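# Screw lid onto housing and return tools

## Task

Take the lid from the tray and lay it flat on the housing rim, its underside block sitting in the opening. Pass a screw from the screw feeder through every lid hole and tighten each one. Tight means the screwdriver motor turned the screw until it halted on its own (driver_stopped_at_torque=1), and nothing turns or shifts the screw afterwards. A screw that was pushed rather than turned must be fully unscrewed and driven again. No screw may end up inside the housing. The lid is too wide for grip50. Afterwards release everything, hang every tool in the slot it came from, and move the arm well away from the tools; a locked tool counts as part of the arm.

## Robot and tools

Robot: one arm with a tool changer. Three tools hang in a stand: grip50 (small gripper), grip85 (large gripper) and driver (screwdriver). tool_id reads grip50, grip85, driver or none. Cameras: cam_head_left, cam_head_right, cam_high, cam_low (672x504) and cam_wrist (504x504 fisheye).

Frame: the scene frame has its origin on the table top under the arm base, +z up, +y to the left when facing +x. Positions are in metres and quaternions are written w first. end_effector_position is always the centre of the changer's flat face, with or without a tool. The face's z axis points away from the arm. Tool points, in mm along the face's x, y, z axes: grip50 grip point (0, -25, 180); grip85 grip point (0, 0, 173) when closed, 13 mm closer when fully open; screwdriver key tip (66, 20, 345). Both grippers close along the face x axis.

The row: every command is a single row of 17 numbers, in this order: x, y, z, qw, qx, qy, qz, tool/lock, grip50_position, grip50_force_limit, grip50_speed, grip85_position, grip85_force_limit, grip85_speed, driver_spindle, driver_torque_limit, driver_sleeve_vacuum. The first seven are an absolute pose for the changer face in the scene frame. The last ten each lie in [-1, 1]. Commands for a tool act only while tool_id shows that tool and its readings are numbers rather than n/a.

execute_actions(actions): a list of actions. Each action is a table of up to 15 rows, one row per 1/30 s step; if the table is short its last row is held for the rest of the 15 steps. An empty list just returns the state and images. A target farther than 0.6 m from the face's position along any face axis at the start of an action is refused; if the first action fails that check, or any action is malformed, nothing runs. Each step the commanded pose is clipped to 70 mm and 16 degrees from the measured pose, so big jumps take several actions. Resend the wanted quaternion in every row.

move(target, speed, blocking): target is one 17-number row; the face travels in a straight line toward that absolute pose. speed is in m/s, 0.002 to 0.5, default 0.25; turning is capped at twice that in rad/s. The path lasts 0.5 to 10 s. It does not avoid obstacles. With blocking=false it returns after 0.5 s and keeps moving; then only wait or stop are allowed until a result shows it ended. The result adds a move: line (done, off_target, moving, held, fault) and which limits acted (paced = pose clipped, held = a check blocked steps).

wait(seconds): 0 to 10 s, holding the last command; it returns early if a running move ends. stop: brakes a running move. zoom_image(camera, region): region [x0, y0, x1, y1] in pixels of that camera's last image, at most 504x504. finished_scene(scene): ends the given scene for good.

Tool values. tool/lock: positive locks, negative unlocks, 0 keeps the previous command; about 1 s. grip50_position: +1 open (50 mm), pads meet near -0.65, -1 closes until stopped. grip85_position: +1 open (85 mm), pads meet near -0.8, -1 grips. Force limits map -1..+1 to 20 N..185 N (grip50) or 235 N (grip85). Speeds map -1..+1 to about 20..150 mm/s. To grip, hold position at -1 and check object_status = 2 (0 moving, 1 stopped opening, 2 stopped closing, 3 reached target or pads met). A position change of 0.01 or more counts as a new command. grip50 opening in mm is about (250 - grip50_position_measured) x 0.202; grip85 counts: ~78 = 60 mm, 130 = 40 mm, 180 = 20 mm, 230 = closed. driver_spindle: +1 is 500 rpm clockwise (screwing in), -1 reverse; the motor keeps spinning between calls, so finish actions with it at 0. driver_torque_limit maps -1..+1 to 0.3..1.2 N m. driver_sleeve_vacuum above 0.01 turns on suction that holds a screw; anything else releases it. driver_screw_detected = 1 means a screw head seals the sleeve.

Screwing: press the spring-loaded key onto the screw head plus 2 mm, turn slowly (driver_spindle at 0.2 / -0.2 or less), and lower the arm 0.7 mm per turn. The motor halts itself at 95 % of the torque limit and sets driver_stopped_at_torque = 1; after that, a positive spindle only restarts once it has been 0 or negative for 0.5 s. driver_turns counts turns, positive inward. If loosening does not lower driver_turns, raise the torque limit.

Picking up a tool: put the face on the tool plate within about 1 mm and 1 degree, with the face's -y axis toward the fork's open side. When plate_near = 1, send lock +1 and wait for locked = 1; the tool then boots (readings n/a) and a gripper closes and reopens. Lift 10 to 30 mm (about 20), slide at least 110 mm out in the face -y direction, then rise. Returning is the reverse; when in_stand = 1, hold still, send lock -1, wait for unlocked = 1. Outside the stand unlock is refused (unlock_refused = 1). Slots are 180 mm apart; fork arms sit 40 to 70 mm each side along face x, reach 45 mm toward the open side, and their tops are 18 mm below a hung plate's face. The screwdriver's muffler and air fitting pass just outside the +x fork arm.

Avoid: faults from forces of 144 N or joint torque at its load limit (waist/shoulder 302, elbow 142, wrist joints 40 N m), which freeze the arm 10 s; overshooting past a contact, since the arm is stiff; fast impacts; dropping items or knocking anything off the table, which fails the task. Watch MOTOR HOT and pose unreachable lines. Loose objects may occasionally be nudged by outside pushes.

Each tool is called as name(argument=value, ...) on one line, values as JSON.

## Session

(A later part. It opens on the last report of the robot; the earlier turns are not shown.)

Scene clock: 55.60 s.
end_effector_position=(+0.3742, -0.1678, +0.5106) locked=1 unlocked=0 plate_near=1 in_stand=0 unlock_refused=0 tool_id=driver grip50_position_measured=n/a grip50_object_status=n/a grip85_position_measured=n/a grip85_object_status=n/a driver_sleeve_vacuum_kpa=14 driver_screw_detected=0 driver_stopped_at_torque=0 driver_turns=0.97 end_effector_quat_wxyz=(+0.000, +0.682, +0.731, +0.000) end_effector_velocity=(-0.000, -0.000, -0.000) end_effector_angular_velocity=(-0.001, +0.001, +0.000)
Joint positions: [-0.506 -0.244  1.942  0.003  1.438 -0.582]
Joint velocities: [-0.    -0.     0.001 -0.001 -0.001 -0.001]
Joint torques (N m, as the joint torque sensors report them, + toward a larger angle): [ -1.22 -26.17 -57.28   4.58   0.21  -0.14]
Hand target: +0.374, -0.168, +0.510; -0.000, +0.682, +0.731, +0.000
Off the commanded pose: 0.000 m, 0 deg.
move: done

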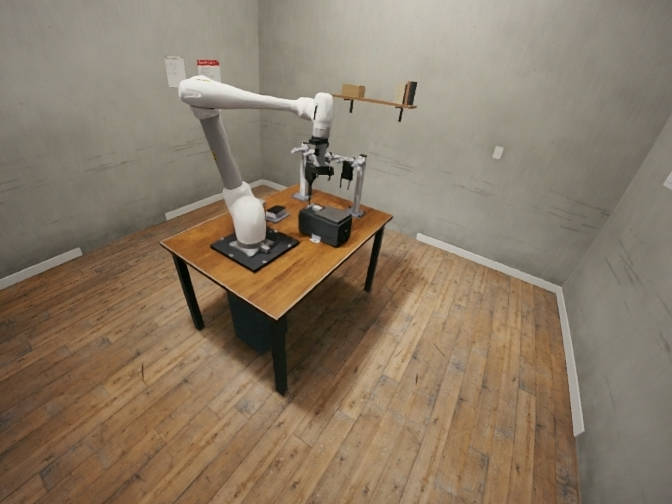

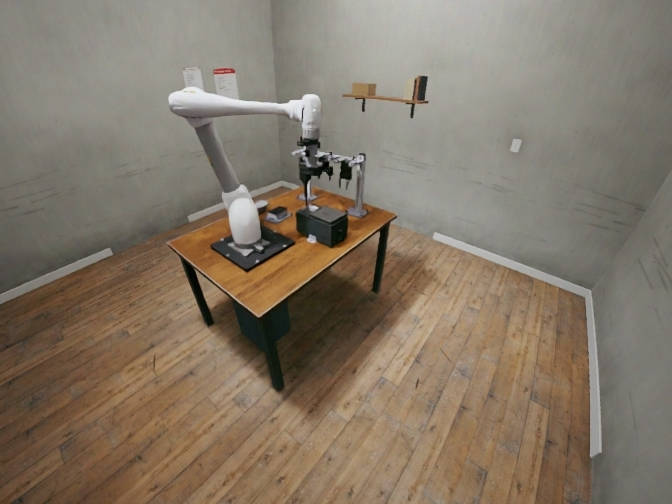

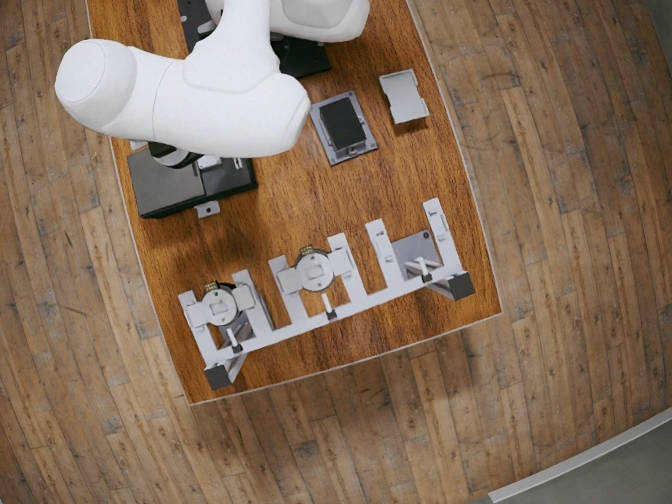

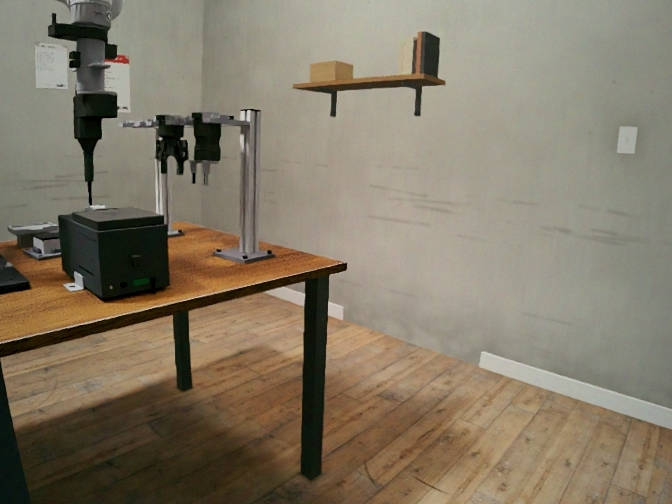

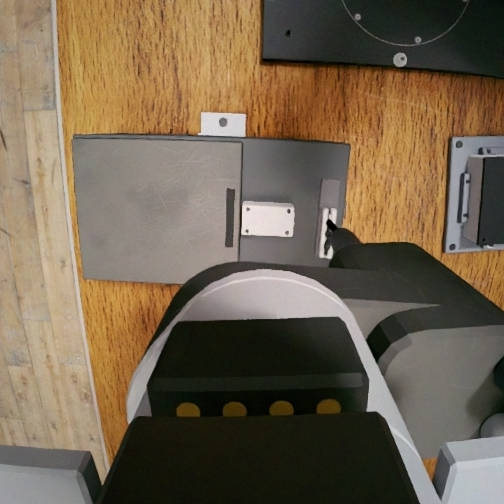

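execute_actions(actions=[[[0.3742,-0.1678,0.5105,0,0.6820,0.7314,0,0,0,0,0,1,-0.5,-1,0,0,1]]])

zoom_image(camera="cam_wrist", region=[305, 195, 355, 245])

zoom_image(camera="cam_low", region=[75, 190, 115, 220])

Scene clock: 56.27 s.
end_effector_position=(+0.3742, -0.1678, +0.5105) locked=1 unlocked=0 plate_near=1 in_stand=0 unlock_refused=0 tool_id=driver grip50_position_measured=n/a grip50_object_status=n/a grip85_position_measured=n/a grip85_object_status=n/a driver_sleeve_vacuum_kpa=14 driver_screw_detected=0 driver_stopped_at_torque=0 driver_turns=1.18 end_effector_quat_wxyz=(-0.000, +0.682, +0.731, +0.000) end_effector_velocity=(-0.000, +0.000, +0.000) end_effector_angular_velocity=(-0.000, +0.001, +0.000)
Joint positions: [-0.505 -0.244  1.942  0.003  1.438 -0.582]
Joint velocities: [ 0.    -0.    -0.    -0.001  0.001  0.   ]
Joint torques (N m, as the joint torque sensors report them, + toward a larger angle): [ -0.76 -27.   -57.19   4.66   0.46  -0.08]
Hand target: +0.374, -0.168, +0.510; +0.000, +0.682, +0.731, +0.000
Off the commanded pose: 0.000 m, 0 deg.
Step readings (end_effector_position):
0: (+0.3742, -0.1678, +0.5105)
1: (+0.3742, -0.1678, +0.5105)
2: (+0.3742, -0.1678, +0.5105)
4: (+0.3742, -0.1678, +0.5105)
8: (+0.3742, -0.1678, +0.5105)
15: end_effector_position above

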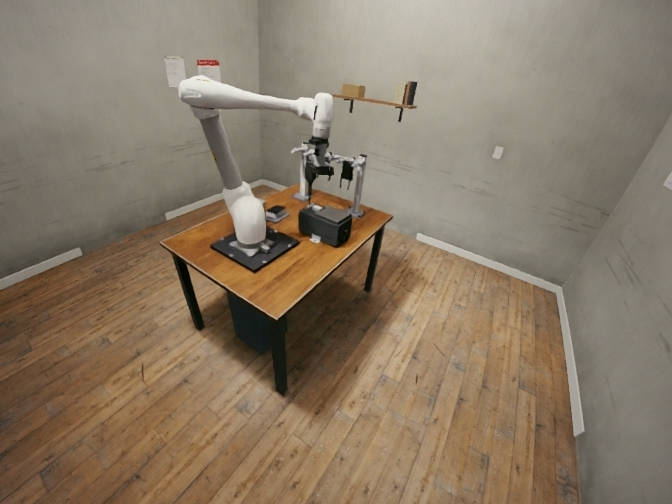

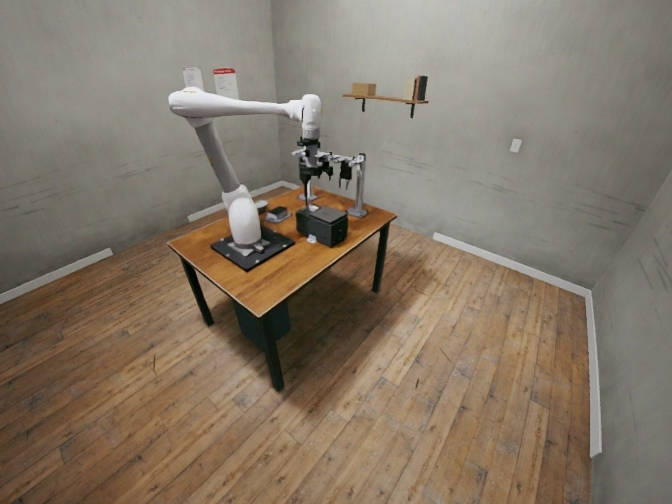

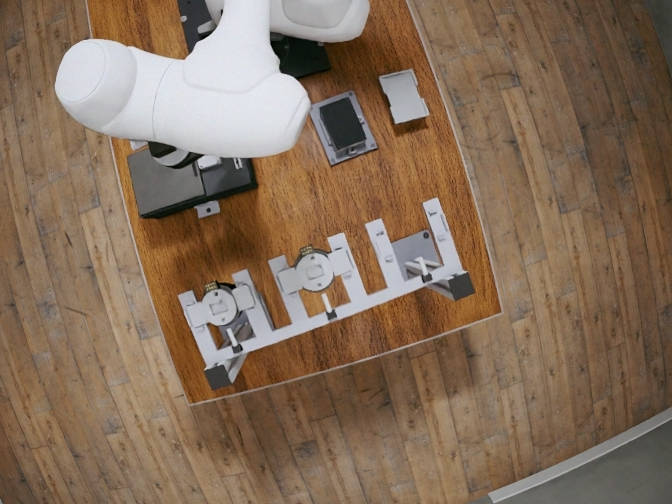

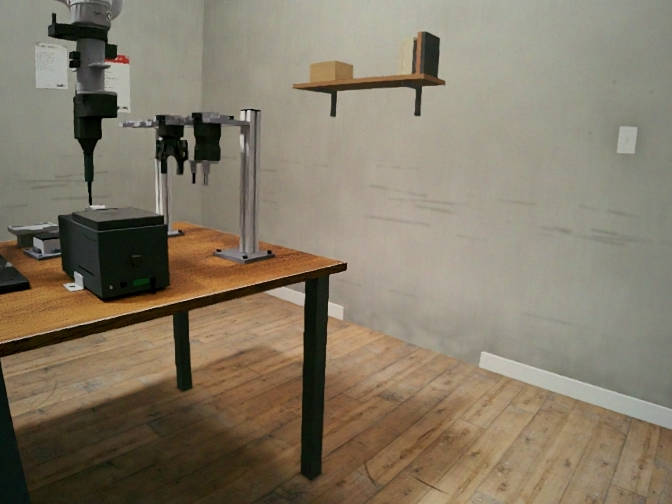

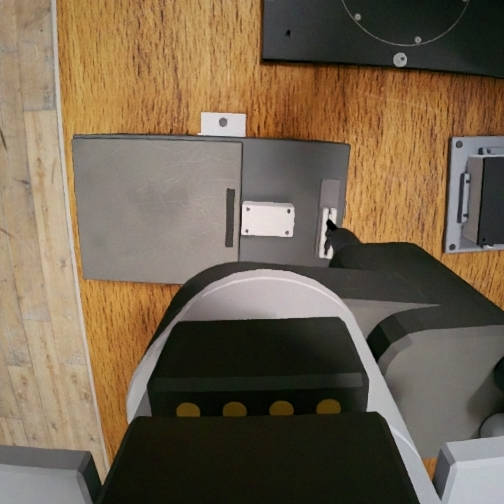

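Region (305, 195, 355, 245) of cam_wrist's 504x504 image, scaled by 10.080, with more detail than that image has.

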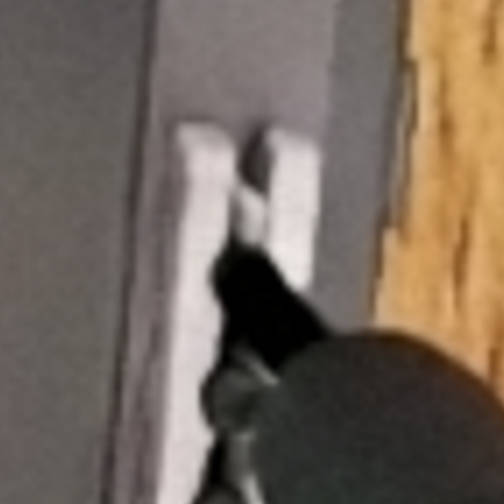

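Region (75, 190, 115, 220) of cam_low's 672x504 image, scaled by 12.600, with more detail than that image has; it fills the top 378 rows of this view, and the rest is white.

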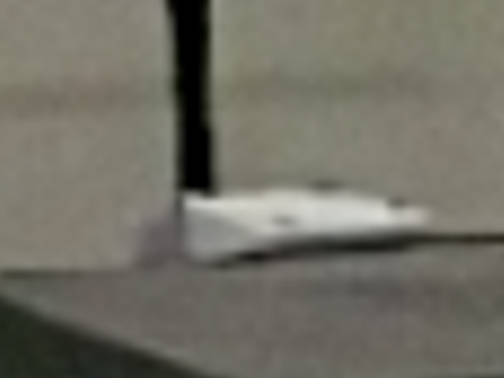

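execute_actions(actions=[[[0.3742,-0.1678,0.5120,0,0.6820,0.7314,0,0,0,0,0,1,-0.5,-1,0.15,0,1],[0.3741,-0.1679,0.5135,0,0.6820,0.7314,0,0,0,0,0,1,-0.5,-1,0.15,0,1],[0.3738,-0.1682,0.5145,0,0.6820,0.7314,0,0,0,0,0,1,-0.5,-1,0.15,0,1],[0.3736,-0.1684,0.5145,0,0.6820,0.7314,0,0,0,0,0,1,-0.5,-1,0.15,0,1],[0.3736,-0.1684,0.5145,0,0.6820,0.7314,0,0,0,0,0,1,-0.5,-1,0.15,0,1],[0.3736,-0.1684,0.5145,0,0.6820,0.7314,0,0,0,0,0,1,-0.5,-1,0.15,0,1],[0.3736,-0.1684,0.5145,0,0.6820,0.7314,0,0,0,0,0,1,-0.5,-1,0.15,0,1],[0.3736,-0.1684,0.5138,0,0.6820,0.7314,0,0,0,0,0,1,-0.5,-1,0.15,0,1],[0.3736,-0.1684,0.5131,0,0.6820,0.7314,0,0,0,0,0,1,-0.5,-1,0.15,0,1],[0.3736,-0.1684,0.5124,0,0.6820,0.7314,0,0,0,0,0,1,-0.5,-1,0.15,0,1],[0.3736,-0.1684,0.5117,0,0.6820,0.7314,0,0,0,0,0,1,-0.5,-1,0.15,0,1],[0.3736,-0.1684,0.5110,0,0.6820,0.7314,0,0,0,0,0,1,-0.5,-1,0.15,0,1],[0.3736,-0.1684,0.5103,0,0.6820,0.7314,0,0,0,0,0,1,-0.5,-1,0.15,0,1]],[[0.3736,-0.1684,0.5103,0,0.6820,0.7314,0,0,0,0,0,1,-0.5,-1,0.15,0,1],[0.3736,-0.1684,0.5103,0,0.6820,0.7314,0,0,0,0,0,1,-0.5,-1,0.15,0,1],[0.3736,-0.1684,0.5103,0,0.6820,0.7314,0,0,0,0,0,1,-0.5,-1,0.15,0,1],[0.3736,-0.1684,0.5103,0,0.6820,0.7314,0,0,0,0,0,1,-0.5,-1,0.15,0,1],[0.3736,-0.1684,0.5103,0,0.6820,0.7314,0,0,0,0,0,1,-0.5,-1,0.15,0,1],[0.3736,-0.1684,0.5103,0,0.6820,0.7314,0,0,0,0,0,1,-0.5,-1,0.15,0,1],[0.3736,-0.1684,0.5103,0,0.6820,0.7314,0,0,0,0,0,1,-0.5,-1,0.15,0,1],[0.3736,-0.1684,0.5103,0,0.6820,0.7314,0,0,0,0,0,1,-0.5,-1,0.15,0,1],[0.3736,-0.1684,0.5103,0,0.6820,0.7314,0,0,0,0,0,1,-0.5,-1,0.15,0,1],[0.3736,-0.1684,0.5103,0,0.6820,0.7314,0,0,0,0,0,1,-0.5,-1,0.15,0,1],[0.3736,-0.1684,0.5103,0,0.6820,0.7314,0,0,0,0,0,1,-0.5,-1,0.15,0,1],[0.3736,-0.1684,0.5103,0,0.6820,0.7314,0,0,0,0,0,1,-0.5,-1,0.15,0,1],[0.3736,-0.1684,0.5103,0,0.6820,0.7314,0,0,0,0,0,1,-0.5,-1,0,0,1]]])

zoom_image(camera="cam_wrist", region=[305, 195, 355, 245])

Scene clock: 57.73 s.
end_effector_position=(+0.3736, -0.1684, +0.5104) locked=1 unlocked=0 plate_near=1 in_stand=0 unlock_refused=0 tool_id=driver grip50_position_measured=n/a grip50_object_status=n/a grip85_position_measured=n/a grip85_object_status=n/a driver_sleeve_vacuum_kpa=40 driver_screw_detected=1 driver_stopped_at_torque=0 driver_turns=2.28 end_effector_quat_wxyz=(+0.000, +0.682, +0.731, +0.000) end_effector_velocity=(+0.000, +0.000, -0.000) end_effector_angular_velocity=(+0.001, +0.000, +0.000)
Joint positions: [-0.507 -0.245  1.943  0.003  1.438 -0.584]
Joint velocities: [ 0.     0.     0.     0.001  0.    -0.   ]
Joint torques (N m, as the joint torque sensors report them, + toward a larger angle): [ -2.75 -27.46 -55.84   1.63   1.52  -0.46]
Hand target: +0.374, -0.168, +0.510; +0.000, +0.682, +0.731, -0.000
Off the commanded pose: 0.000 m, 0 deg.
Step readings (end_effector_position; steps 1 to 15: 1st action; 16 to 30: 2nd action):
0: (+0.3742, -0.1678, +0.5105)
1: (+0.3742, -0.1678, +0.5105)
2: (+0.3741, -0.1678, +0.5107)
4: (+0.3741, -0.1679, +0.5126)
8: (+0.3737, -0.1683, +0.5140)
15: (+0.3736, -0.1684, +0.5110)
16: (+0.3736, -0.1684, +0.5108)
17: (+0.3735, -0.1684, +0.5107)
19: (+0.3735, -0.1683, +0.5106)
23: (+0.3735, -0.1684, +0.5105)
30: end_effector_position above

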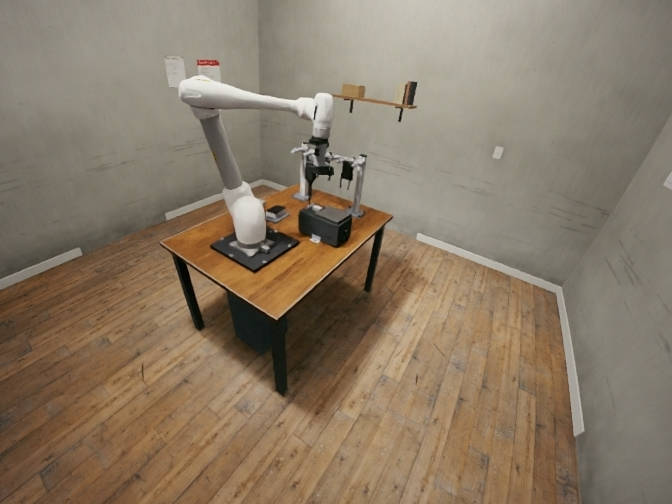

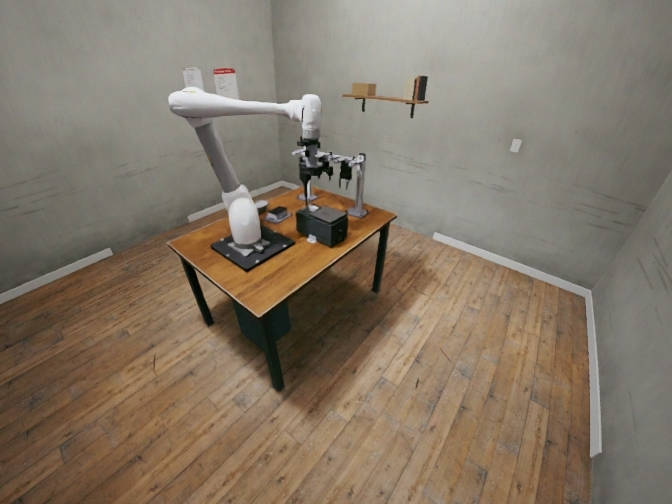

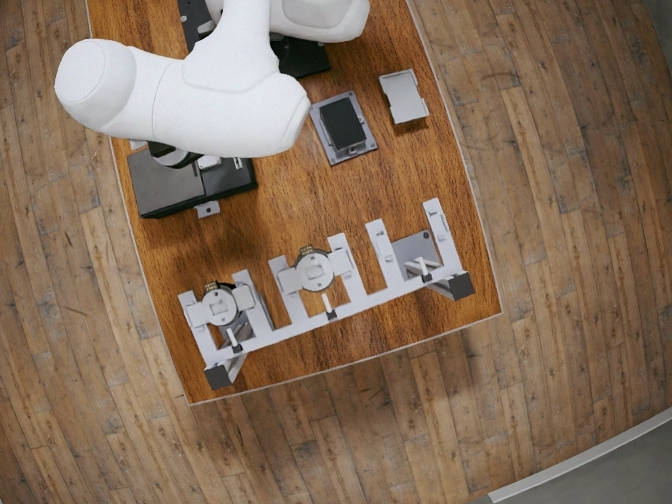

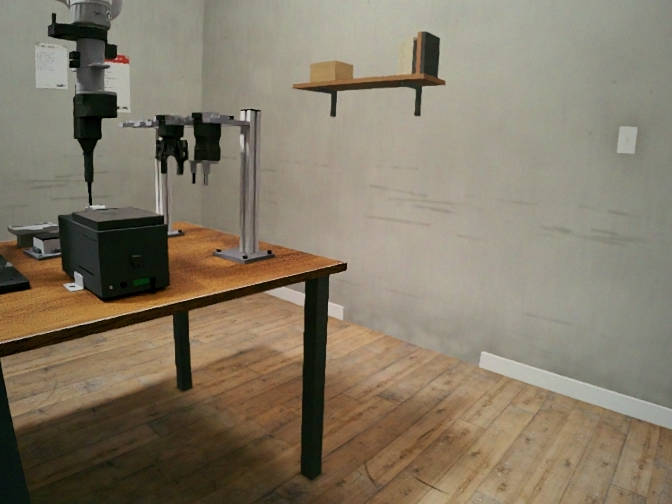

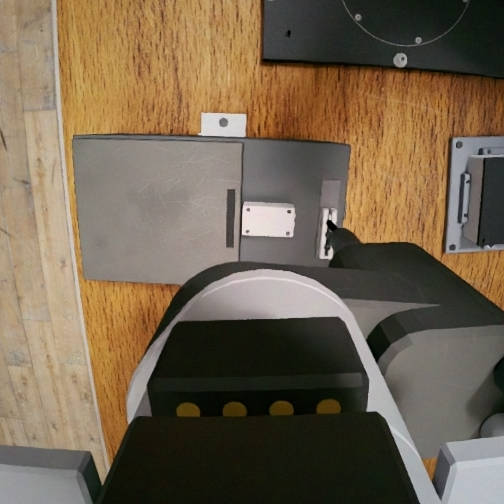

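Region (305, 195, 355, 245) of cam_wrist's 504x504 image, scaled by 10.080, with more detail than that image has.

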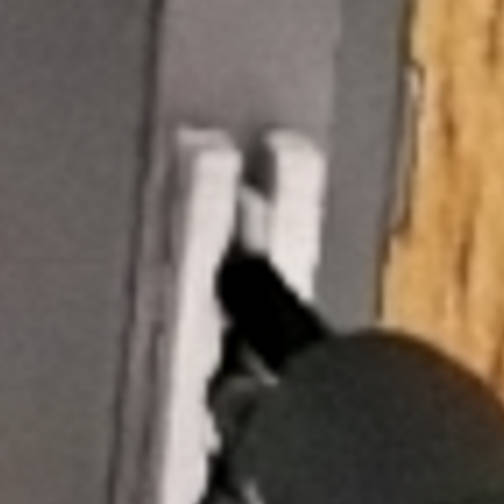

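execute_actions(actions=[[[0.3737,-0.1682,0.5103,0,0.6820,0.7314,0,0,0,0,0,1,-0.5,-1,0,0,1]]])

move(target=[0.3737,-0.1682,0.545,0,0.6820,0.7314,0,0,0,0,0,1,-0.5,-1,0,0,1], speed=0.06)

zoom_image(camera="cam_wrist", region=[305, 185, 355, 235])

zoom_image(camera="cam_low", region=[75, 180, 115, 210])

Scene clock: 58.50 s.
end_effector_position=(+0.3737, -0.1682, +0.5103) locked=1 unlocked=0 plate_near=1 in_stand=0 unlock_refused=0 tool_id=driver grip50_position_measured=n/a grip50_object_status=n/a grip85_position_measured=n/a grip85_object_status=n/a driver_sleeve_vacuum_kpa=40 driver_screw_detected=1 driver_stopped_at_torque=0 driver_turns=2.28 end_effector_quat_wxyz=(+0.000, +0.682, +0.731, +0.000) end_effector_velocity=(-0.000, -0.000, +0.000) end_effector_angular_velocity=(-0.000, +0.000, -0.001)
Joint positions: [-0.507 -0.245  1.943  0.003  1.438 -0.583]
Joint velocities: [-0.    -0.    -0.    -0.001  0.     0.001]
Joint torques (N m, as the joint torque sensors report them, + toward a larger angle): [ -2.88 -27.17 -55.99   2.47   1.58  -0.34]
Hand target: +0.374, -0.168, +0.510; +0.000, +0.682, +0.731, +0.000
Off the commanded pose: 0.000 m, 0 deg.
Step readings (end_effector_position):
0: (+0.3736, -0.1684, +0.5103)
1: (+0.3736, -0.1684, +0.5103)
2: (+0.3736, -0.1684, +0.5103)
4: (+0.3736, -0.1683, +0.5103)
8: (+0.3737, -0.1682, +0.5103)
15: end_effector_position above

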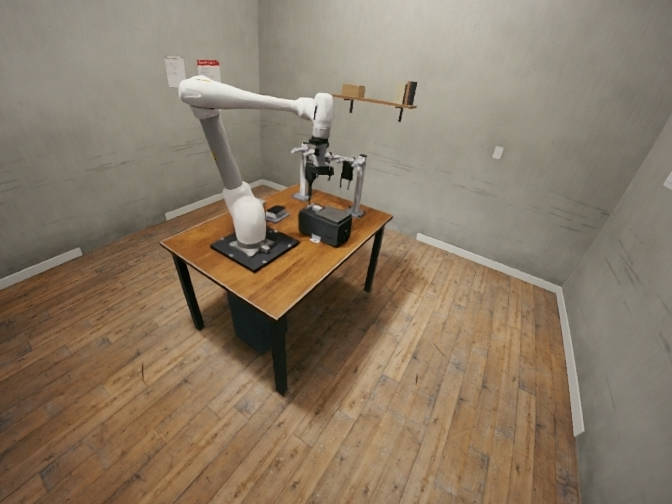

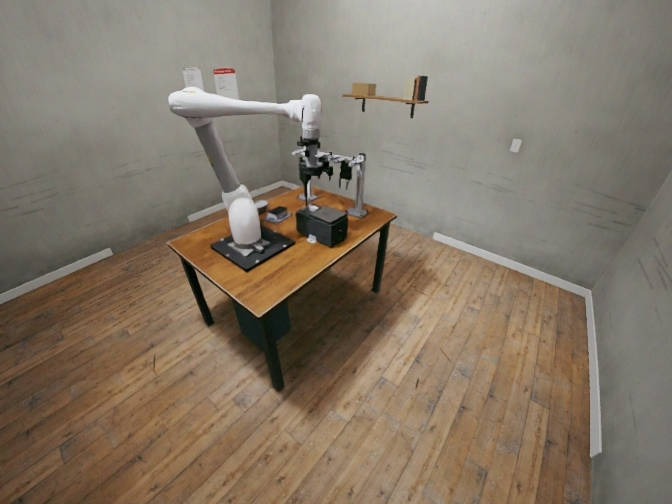

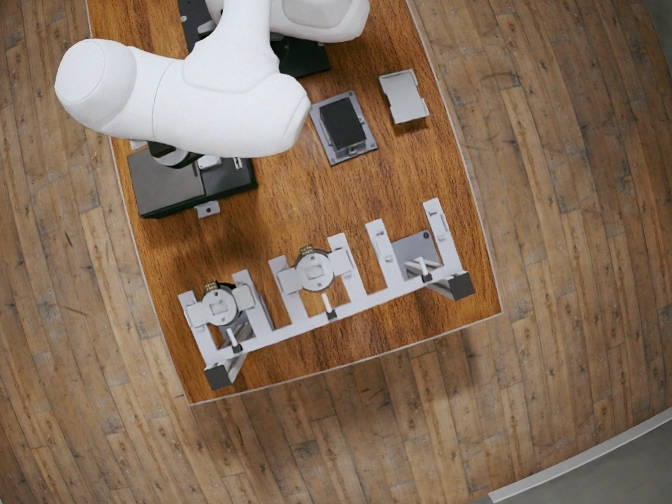

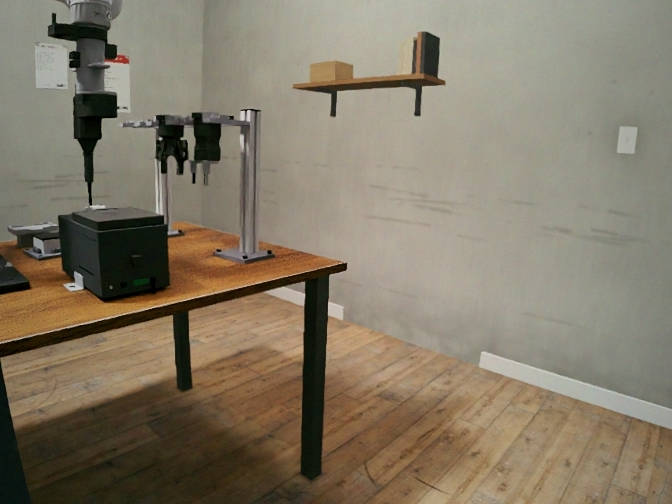

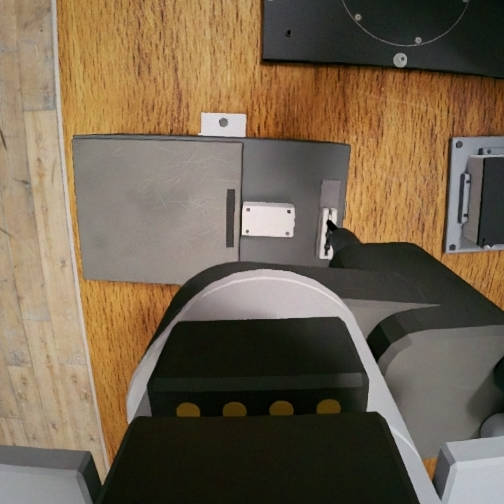

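Scene clock: 59.40 s.
end_effector_position=(+0.3736, -0.1682, +0.5450) locked=1 unlocked=0 plate_near=1 in_stand=0 unlock_refused=0 tool_id=driver grip50_position_measured=n/a grip50_object_status=n/a grip85_position_measured=n/a grip85_object_status=n/a driver_sleeve_vacuum_kpa=39 driver_screw_detected=1 driver_stopped_at_torque=0 driver_turns=2.28 end_effector_quat_wxyz=(-0.000, +0.682, +0.731, -0.000) end_effector_velocity=(+0.000, -0.000, +0.000) end_effector_angular_velocity=(-0.000, -0.001, +0.001)
Joint positions: [-0.507 -0.251  1.885  0.003  1.502 -0.583]
Joint velocities: [ 0.     0.    -0.001  0.001 -0.001 -0.001]
Joint torques (N m, as the joint torque sensors report them, + toward a larger angle): [ -1.27 -28.48 -61.28   5.18  -0.26  -0.07]
Hand target: +0.374, -0.168, +0.545; +0.000, +0.682, +0.731, -0.000
Off the commanded pose: 0.000 m, 0 deg.
move: done

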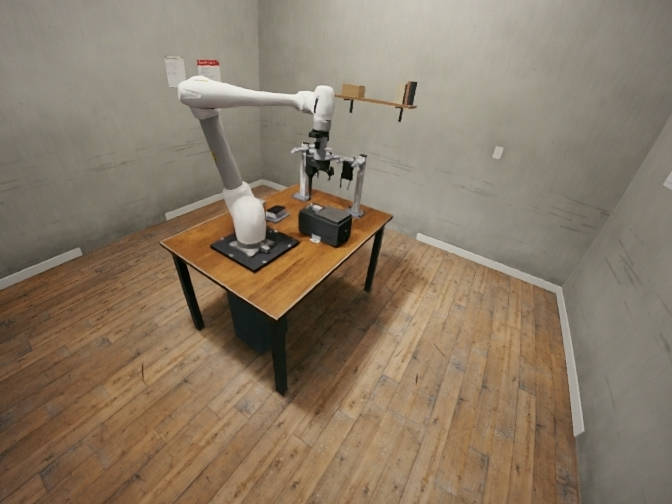

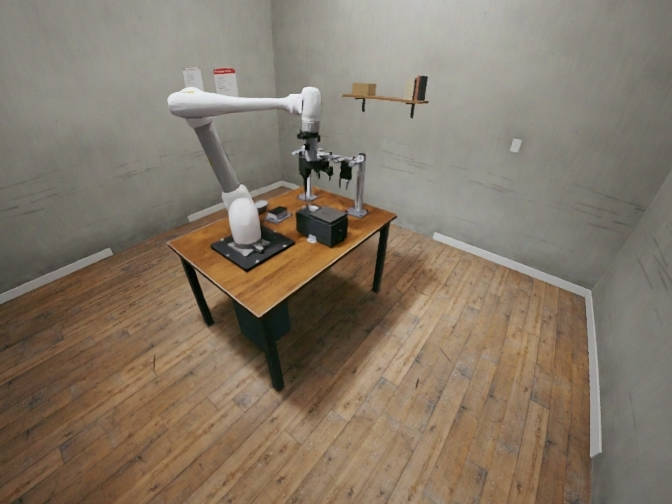

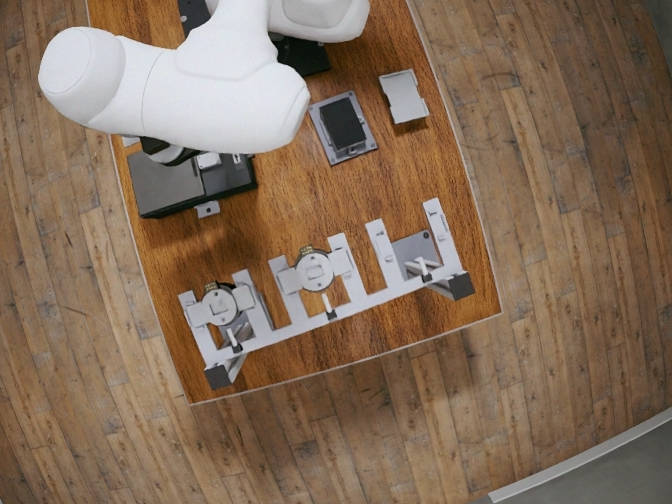

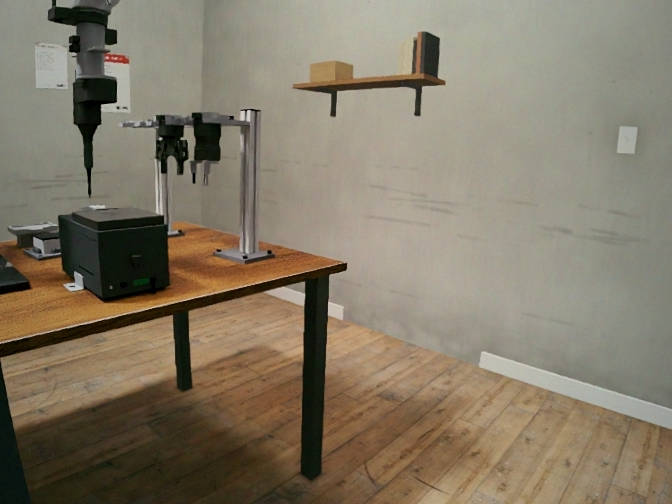

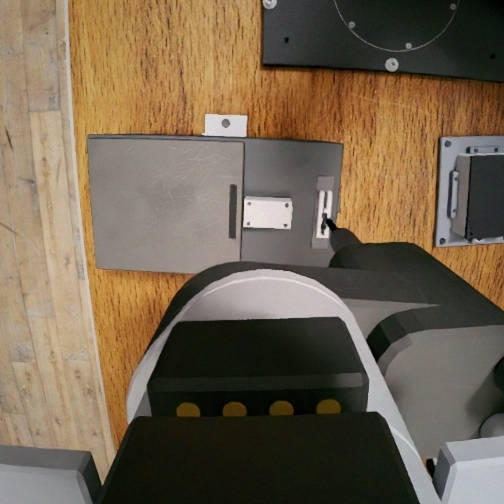

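Region (305, 185, 355, 235) of cam_wrist's 504x504 image, scaled by 10.080, with more detail than that image has.

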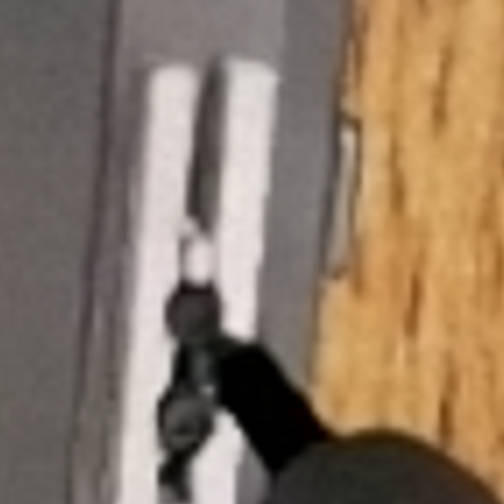

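Region (75, 180, 115, 210) of cam_low's 672x504 image, scaled by 12.600, with more detail than that image has; it fills the top 378 rows of this view, and the rest is white.

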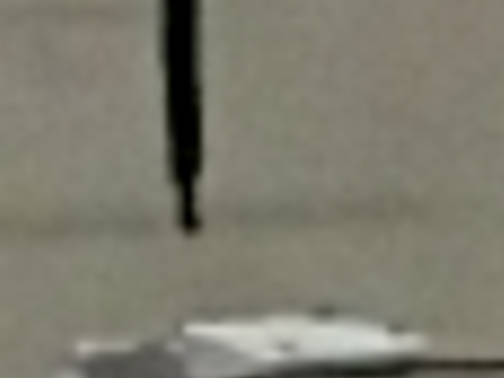

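execute_actions(actions=[])

Scene clock: 59.73 s.
end_effector_position=(+0.3736, -0.1682, +0.5450) locked=1 unlocked=0 plate_near=1 in_stand=0 unlock_refused=0 tool_id=driver grip50_position_measured=n/a grip50_object_status=n/a grip85_position_measured=n/a grip85_object_status=n/a driver_sleeve_vacuum_kpa=39 driver_screw_detected=1 driver_stopped_at_torque=0 driver_turns=2.28 end_effector_quat_wxyz=(-0.000, +0.682, +0.731, -0.000) end_effector_velocity=(+0.000, -0.000, -0.000) end_effector_angular_velocity=(+0.000, -0.000, +0.001)
Joint positions: [-0.507 -0.251  1.885  0.003  1.502 -0.583]
Joint velocities: [-0.     0.     0.     0.    -0.    -0.001]
Joint torques (N m, as the joint torque sensors report them, + toward a larger angle): [ -1.7  -28.81 -61.24   5.18  -0.06   0.01]
Hand target: +0.374, -0.168, +0.545; +0.000, +0.682, +0.731, -0.000
Off the commanded pose: 0.000 m, 0 deg.

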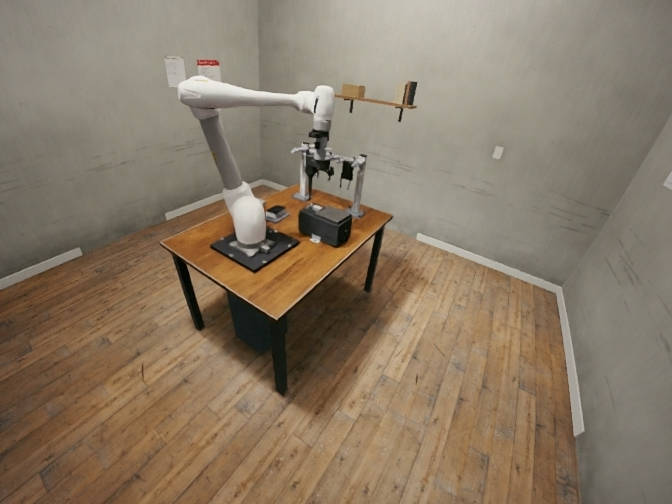

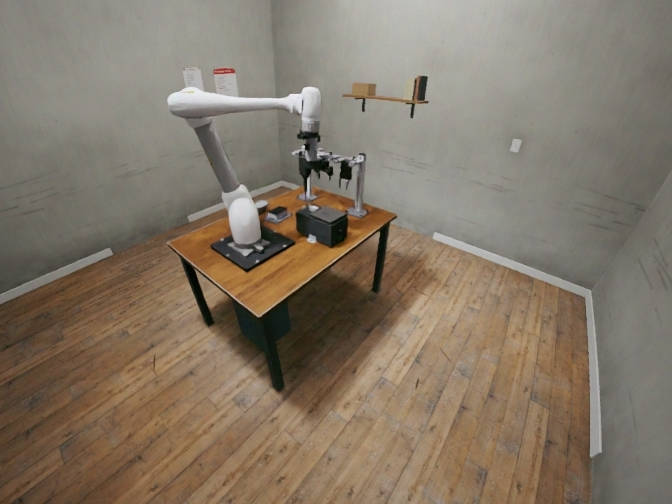

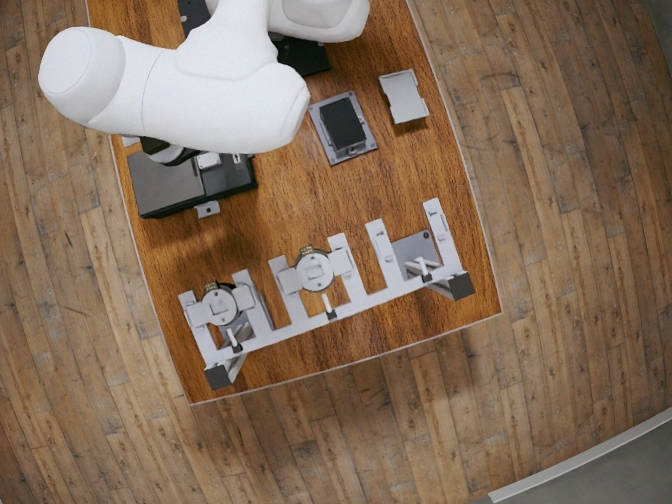

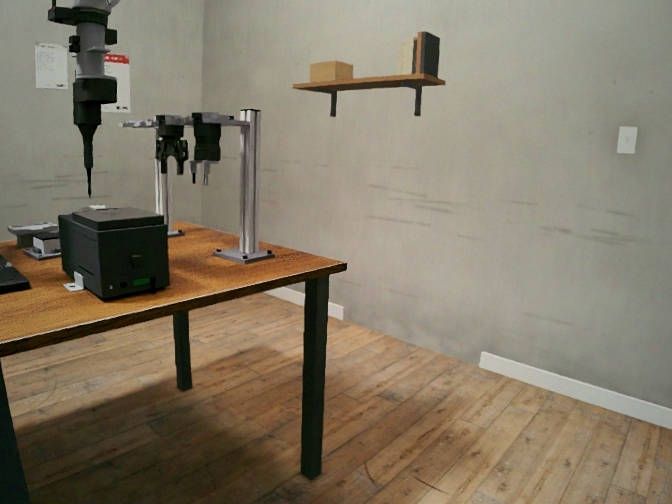

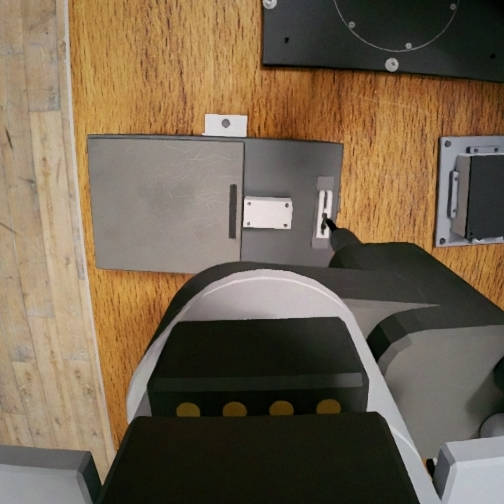

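move(target=[0.39,-0.09,0.545,0,0.6820,0.7314,0,0,0,0,0,1,-0.5,-1,0,0,1], speed=0.2)

move(target=[0.4154,0.0688,0.433,0,0.6820,0.7314,0,0,0,0,0,1,-0.5,-1,0,0,1], speed=0.2)

zoom_image(camera="cam_wrist", region=[305, 185, 355, 235])

Scene clock: 111.17 s.
end_effector_position=(+0.3896, -0.0899, +0.5449) locked=1 unlocked=0 plate_near=1 in_stand=0 unlock_refused=0 tool_id=driver grip50_position_measured=n/a grip50_object_status=n/a grip85_position_measured=n/a grip85_object_status=n/a driver_sleeve_vacuum_kpa=39 driver_screw_detected=1 driver_stopped_at_torque=0 driver_turns=2.28 end_effector_quat_wxyz=(-0.000, +0.682, +0.731, +0.000) end_effector_velocity=(+0.001, -0.000, +0.000) end_effector_angular_velocity=(-0.000, +0.000, -0.001)
Joint positions: [-0.311 -0.268  1.897  0.002  1.506 -0.387]
Joint velocities: [ 0.001  0.002 -0.002 -0.    -0.     0.002]
Joint torques (N m, as the joint torque sensors report them, + toward a larger angle): [ -1.8  -24.88 -61.52   5.23  -0.07   0.16]
Hand target: +0.390, -0.090, +0.545; +0.000, +0.682, +0.731, +0.000
Off the commanded pose: 0.000 m, 0 deg.
move: done

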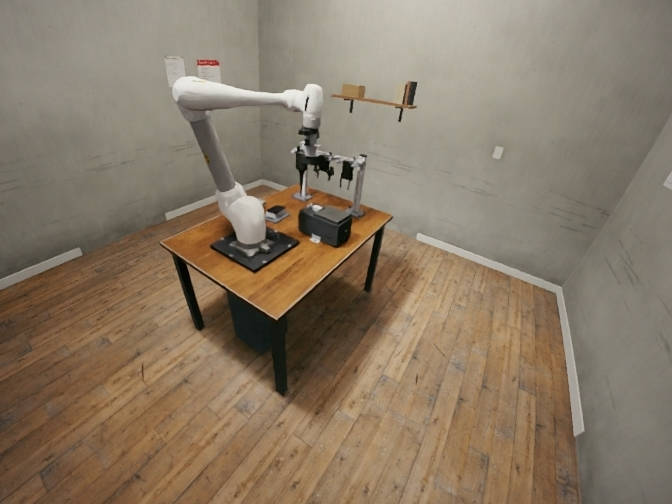

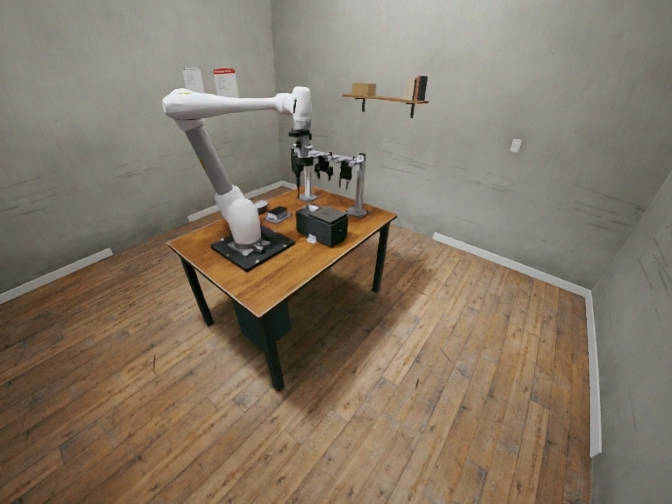

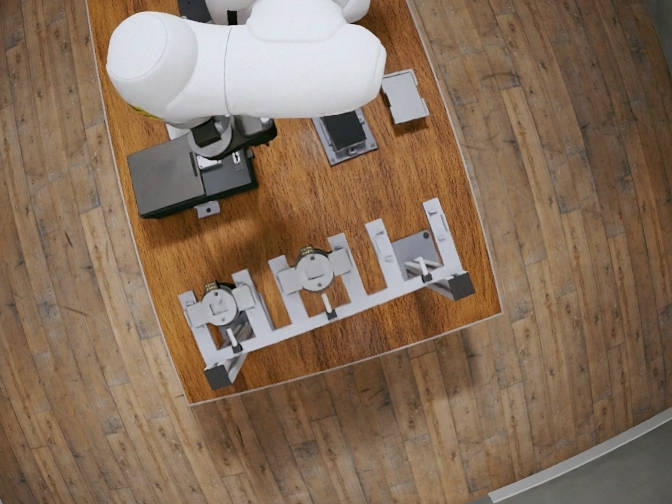

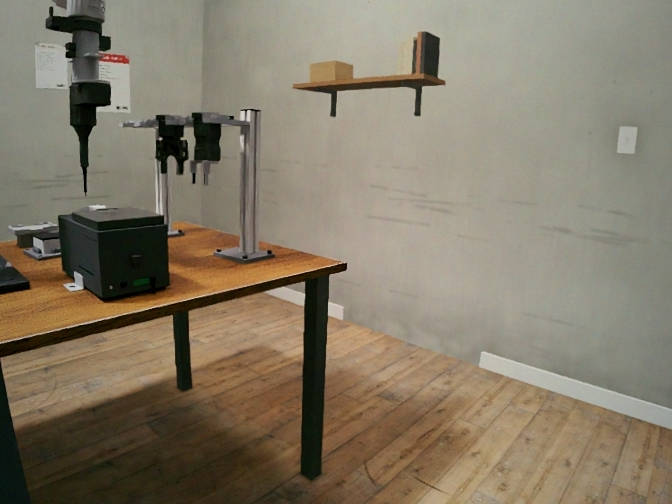

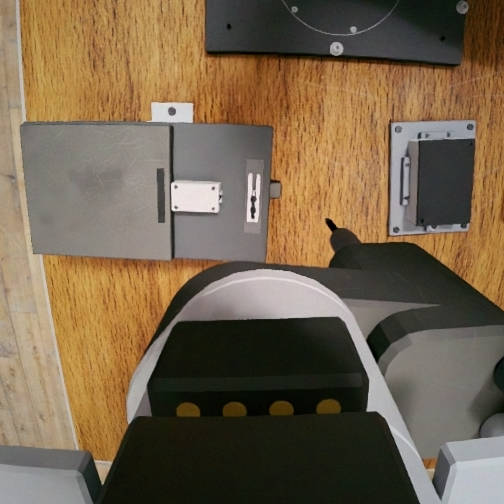

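Scene clock: 112.53 s.
end_effector_position=(+0.4155, +0.0688, +0.4330) locked=1 unlocked=0 plate_near=1 in_stand=0 unlock_refused=0 tool_id=driver grip50_position_measured=n/a grip50_object_status=n/a grip85_position_measured=n/a grip85_object_status=n/a driver_sleeve_vacuum_kpa=39 driver_screw_detected=1 driver_stopped_at_torque=0 driver_turns=2.28 end_effector_quat_wxyz=(-0.000, +0.682, +0.731, +0.000) end_effector_velocity=(+0.000, +0.001, -0.000) end_effector_angular_velocity=(+0.000, -0.001, +0.001)
Joint positions: [ 0.088 -0.197  2.048 -0.     1.284  0.012]
Joint velocities: [ 0.002  0.    -0.     0.    -0.001  0.   ]
Joint torques (N m, as the joint torque sensors report them, + toward a larger angle): [ -1.31 -31.87 -59.56   5.09  -0.57   0.12]
Hand target: +0.416, +0.069, +0.433; -0.000, +0.682, +0.731, +0.000
Off the commanded pose: 0.000 m, 0 deg.
move: done

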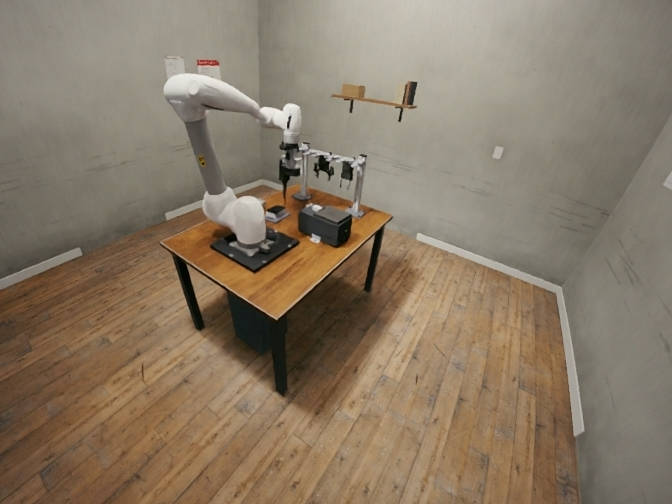

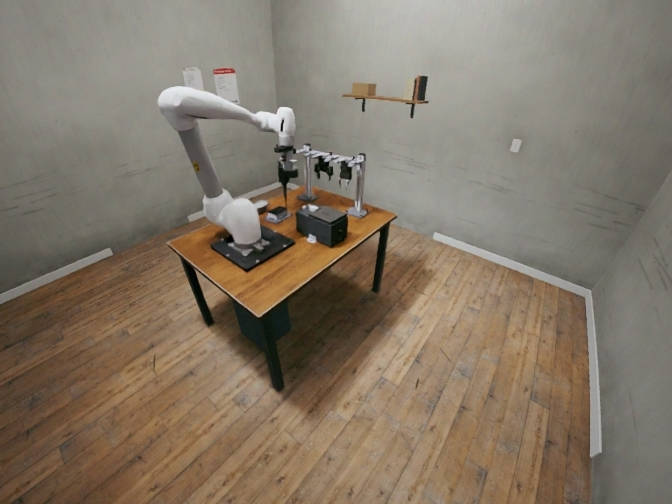

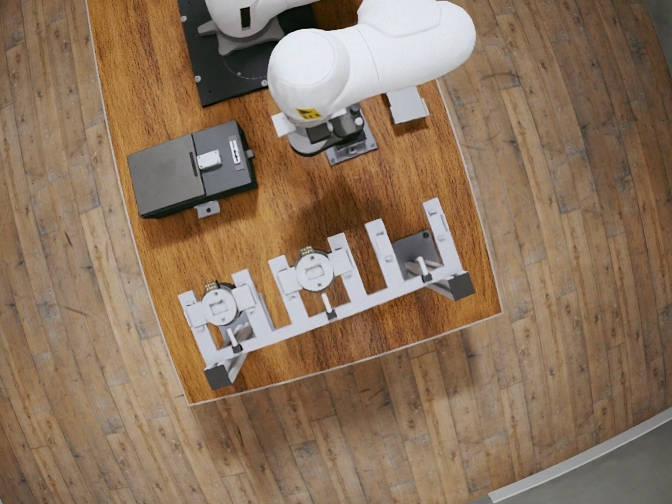

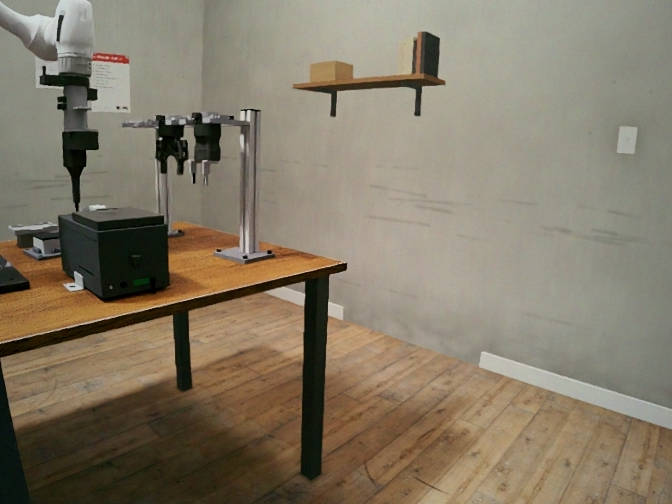

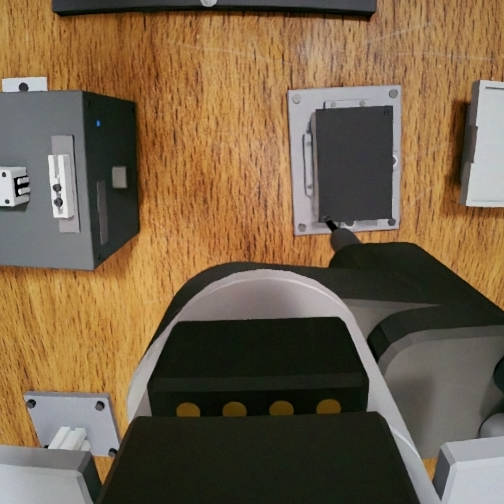

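Region (305, 185, 355, 235) of cam_wrist's 504x504 image, scaled by 10.080, with more detail than that image has.

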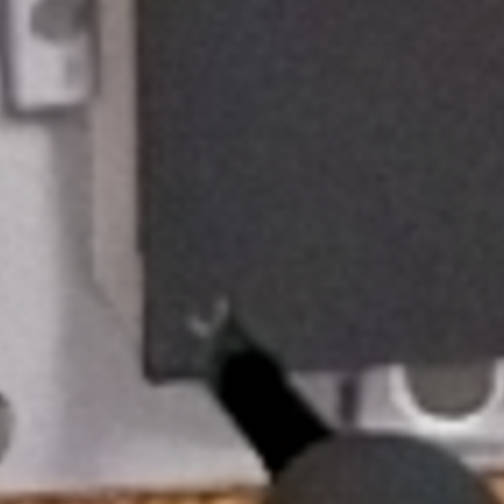

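zoom_image(camera="cam_wrist", region=[315, 205, 340, 230])

Region (315, 205, 340, 230) of cam_wrist's 504x504 image, scaled by 20.160, with more detail than that image has.

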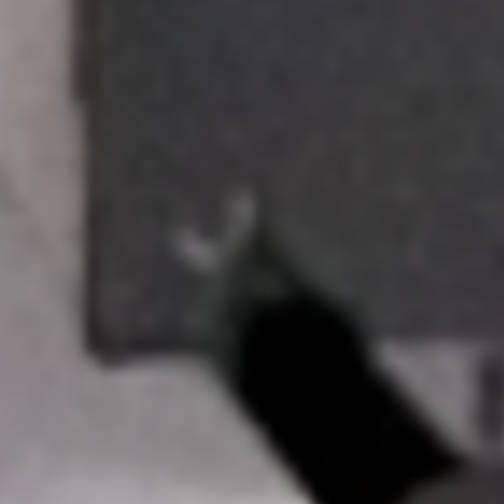

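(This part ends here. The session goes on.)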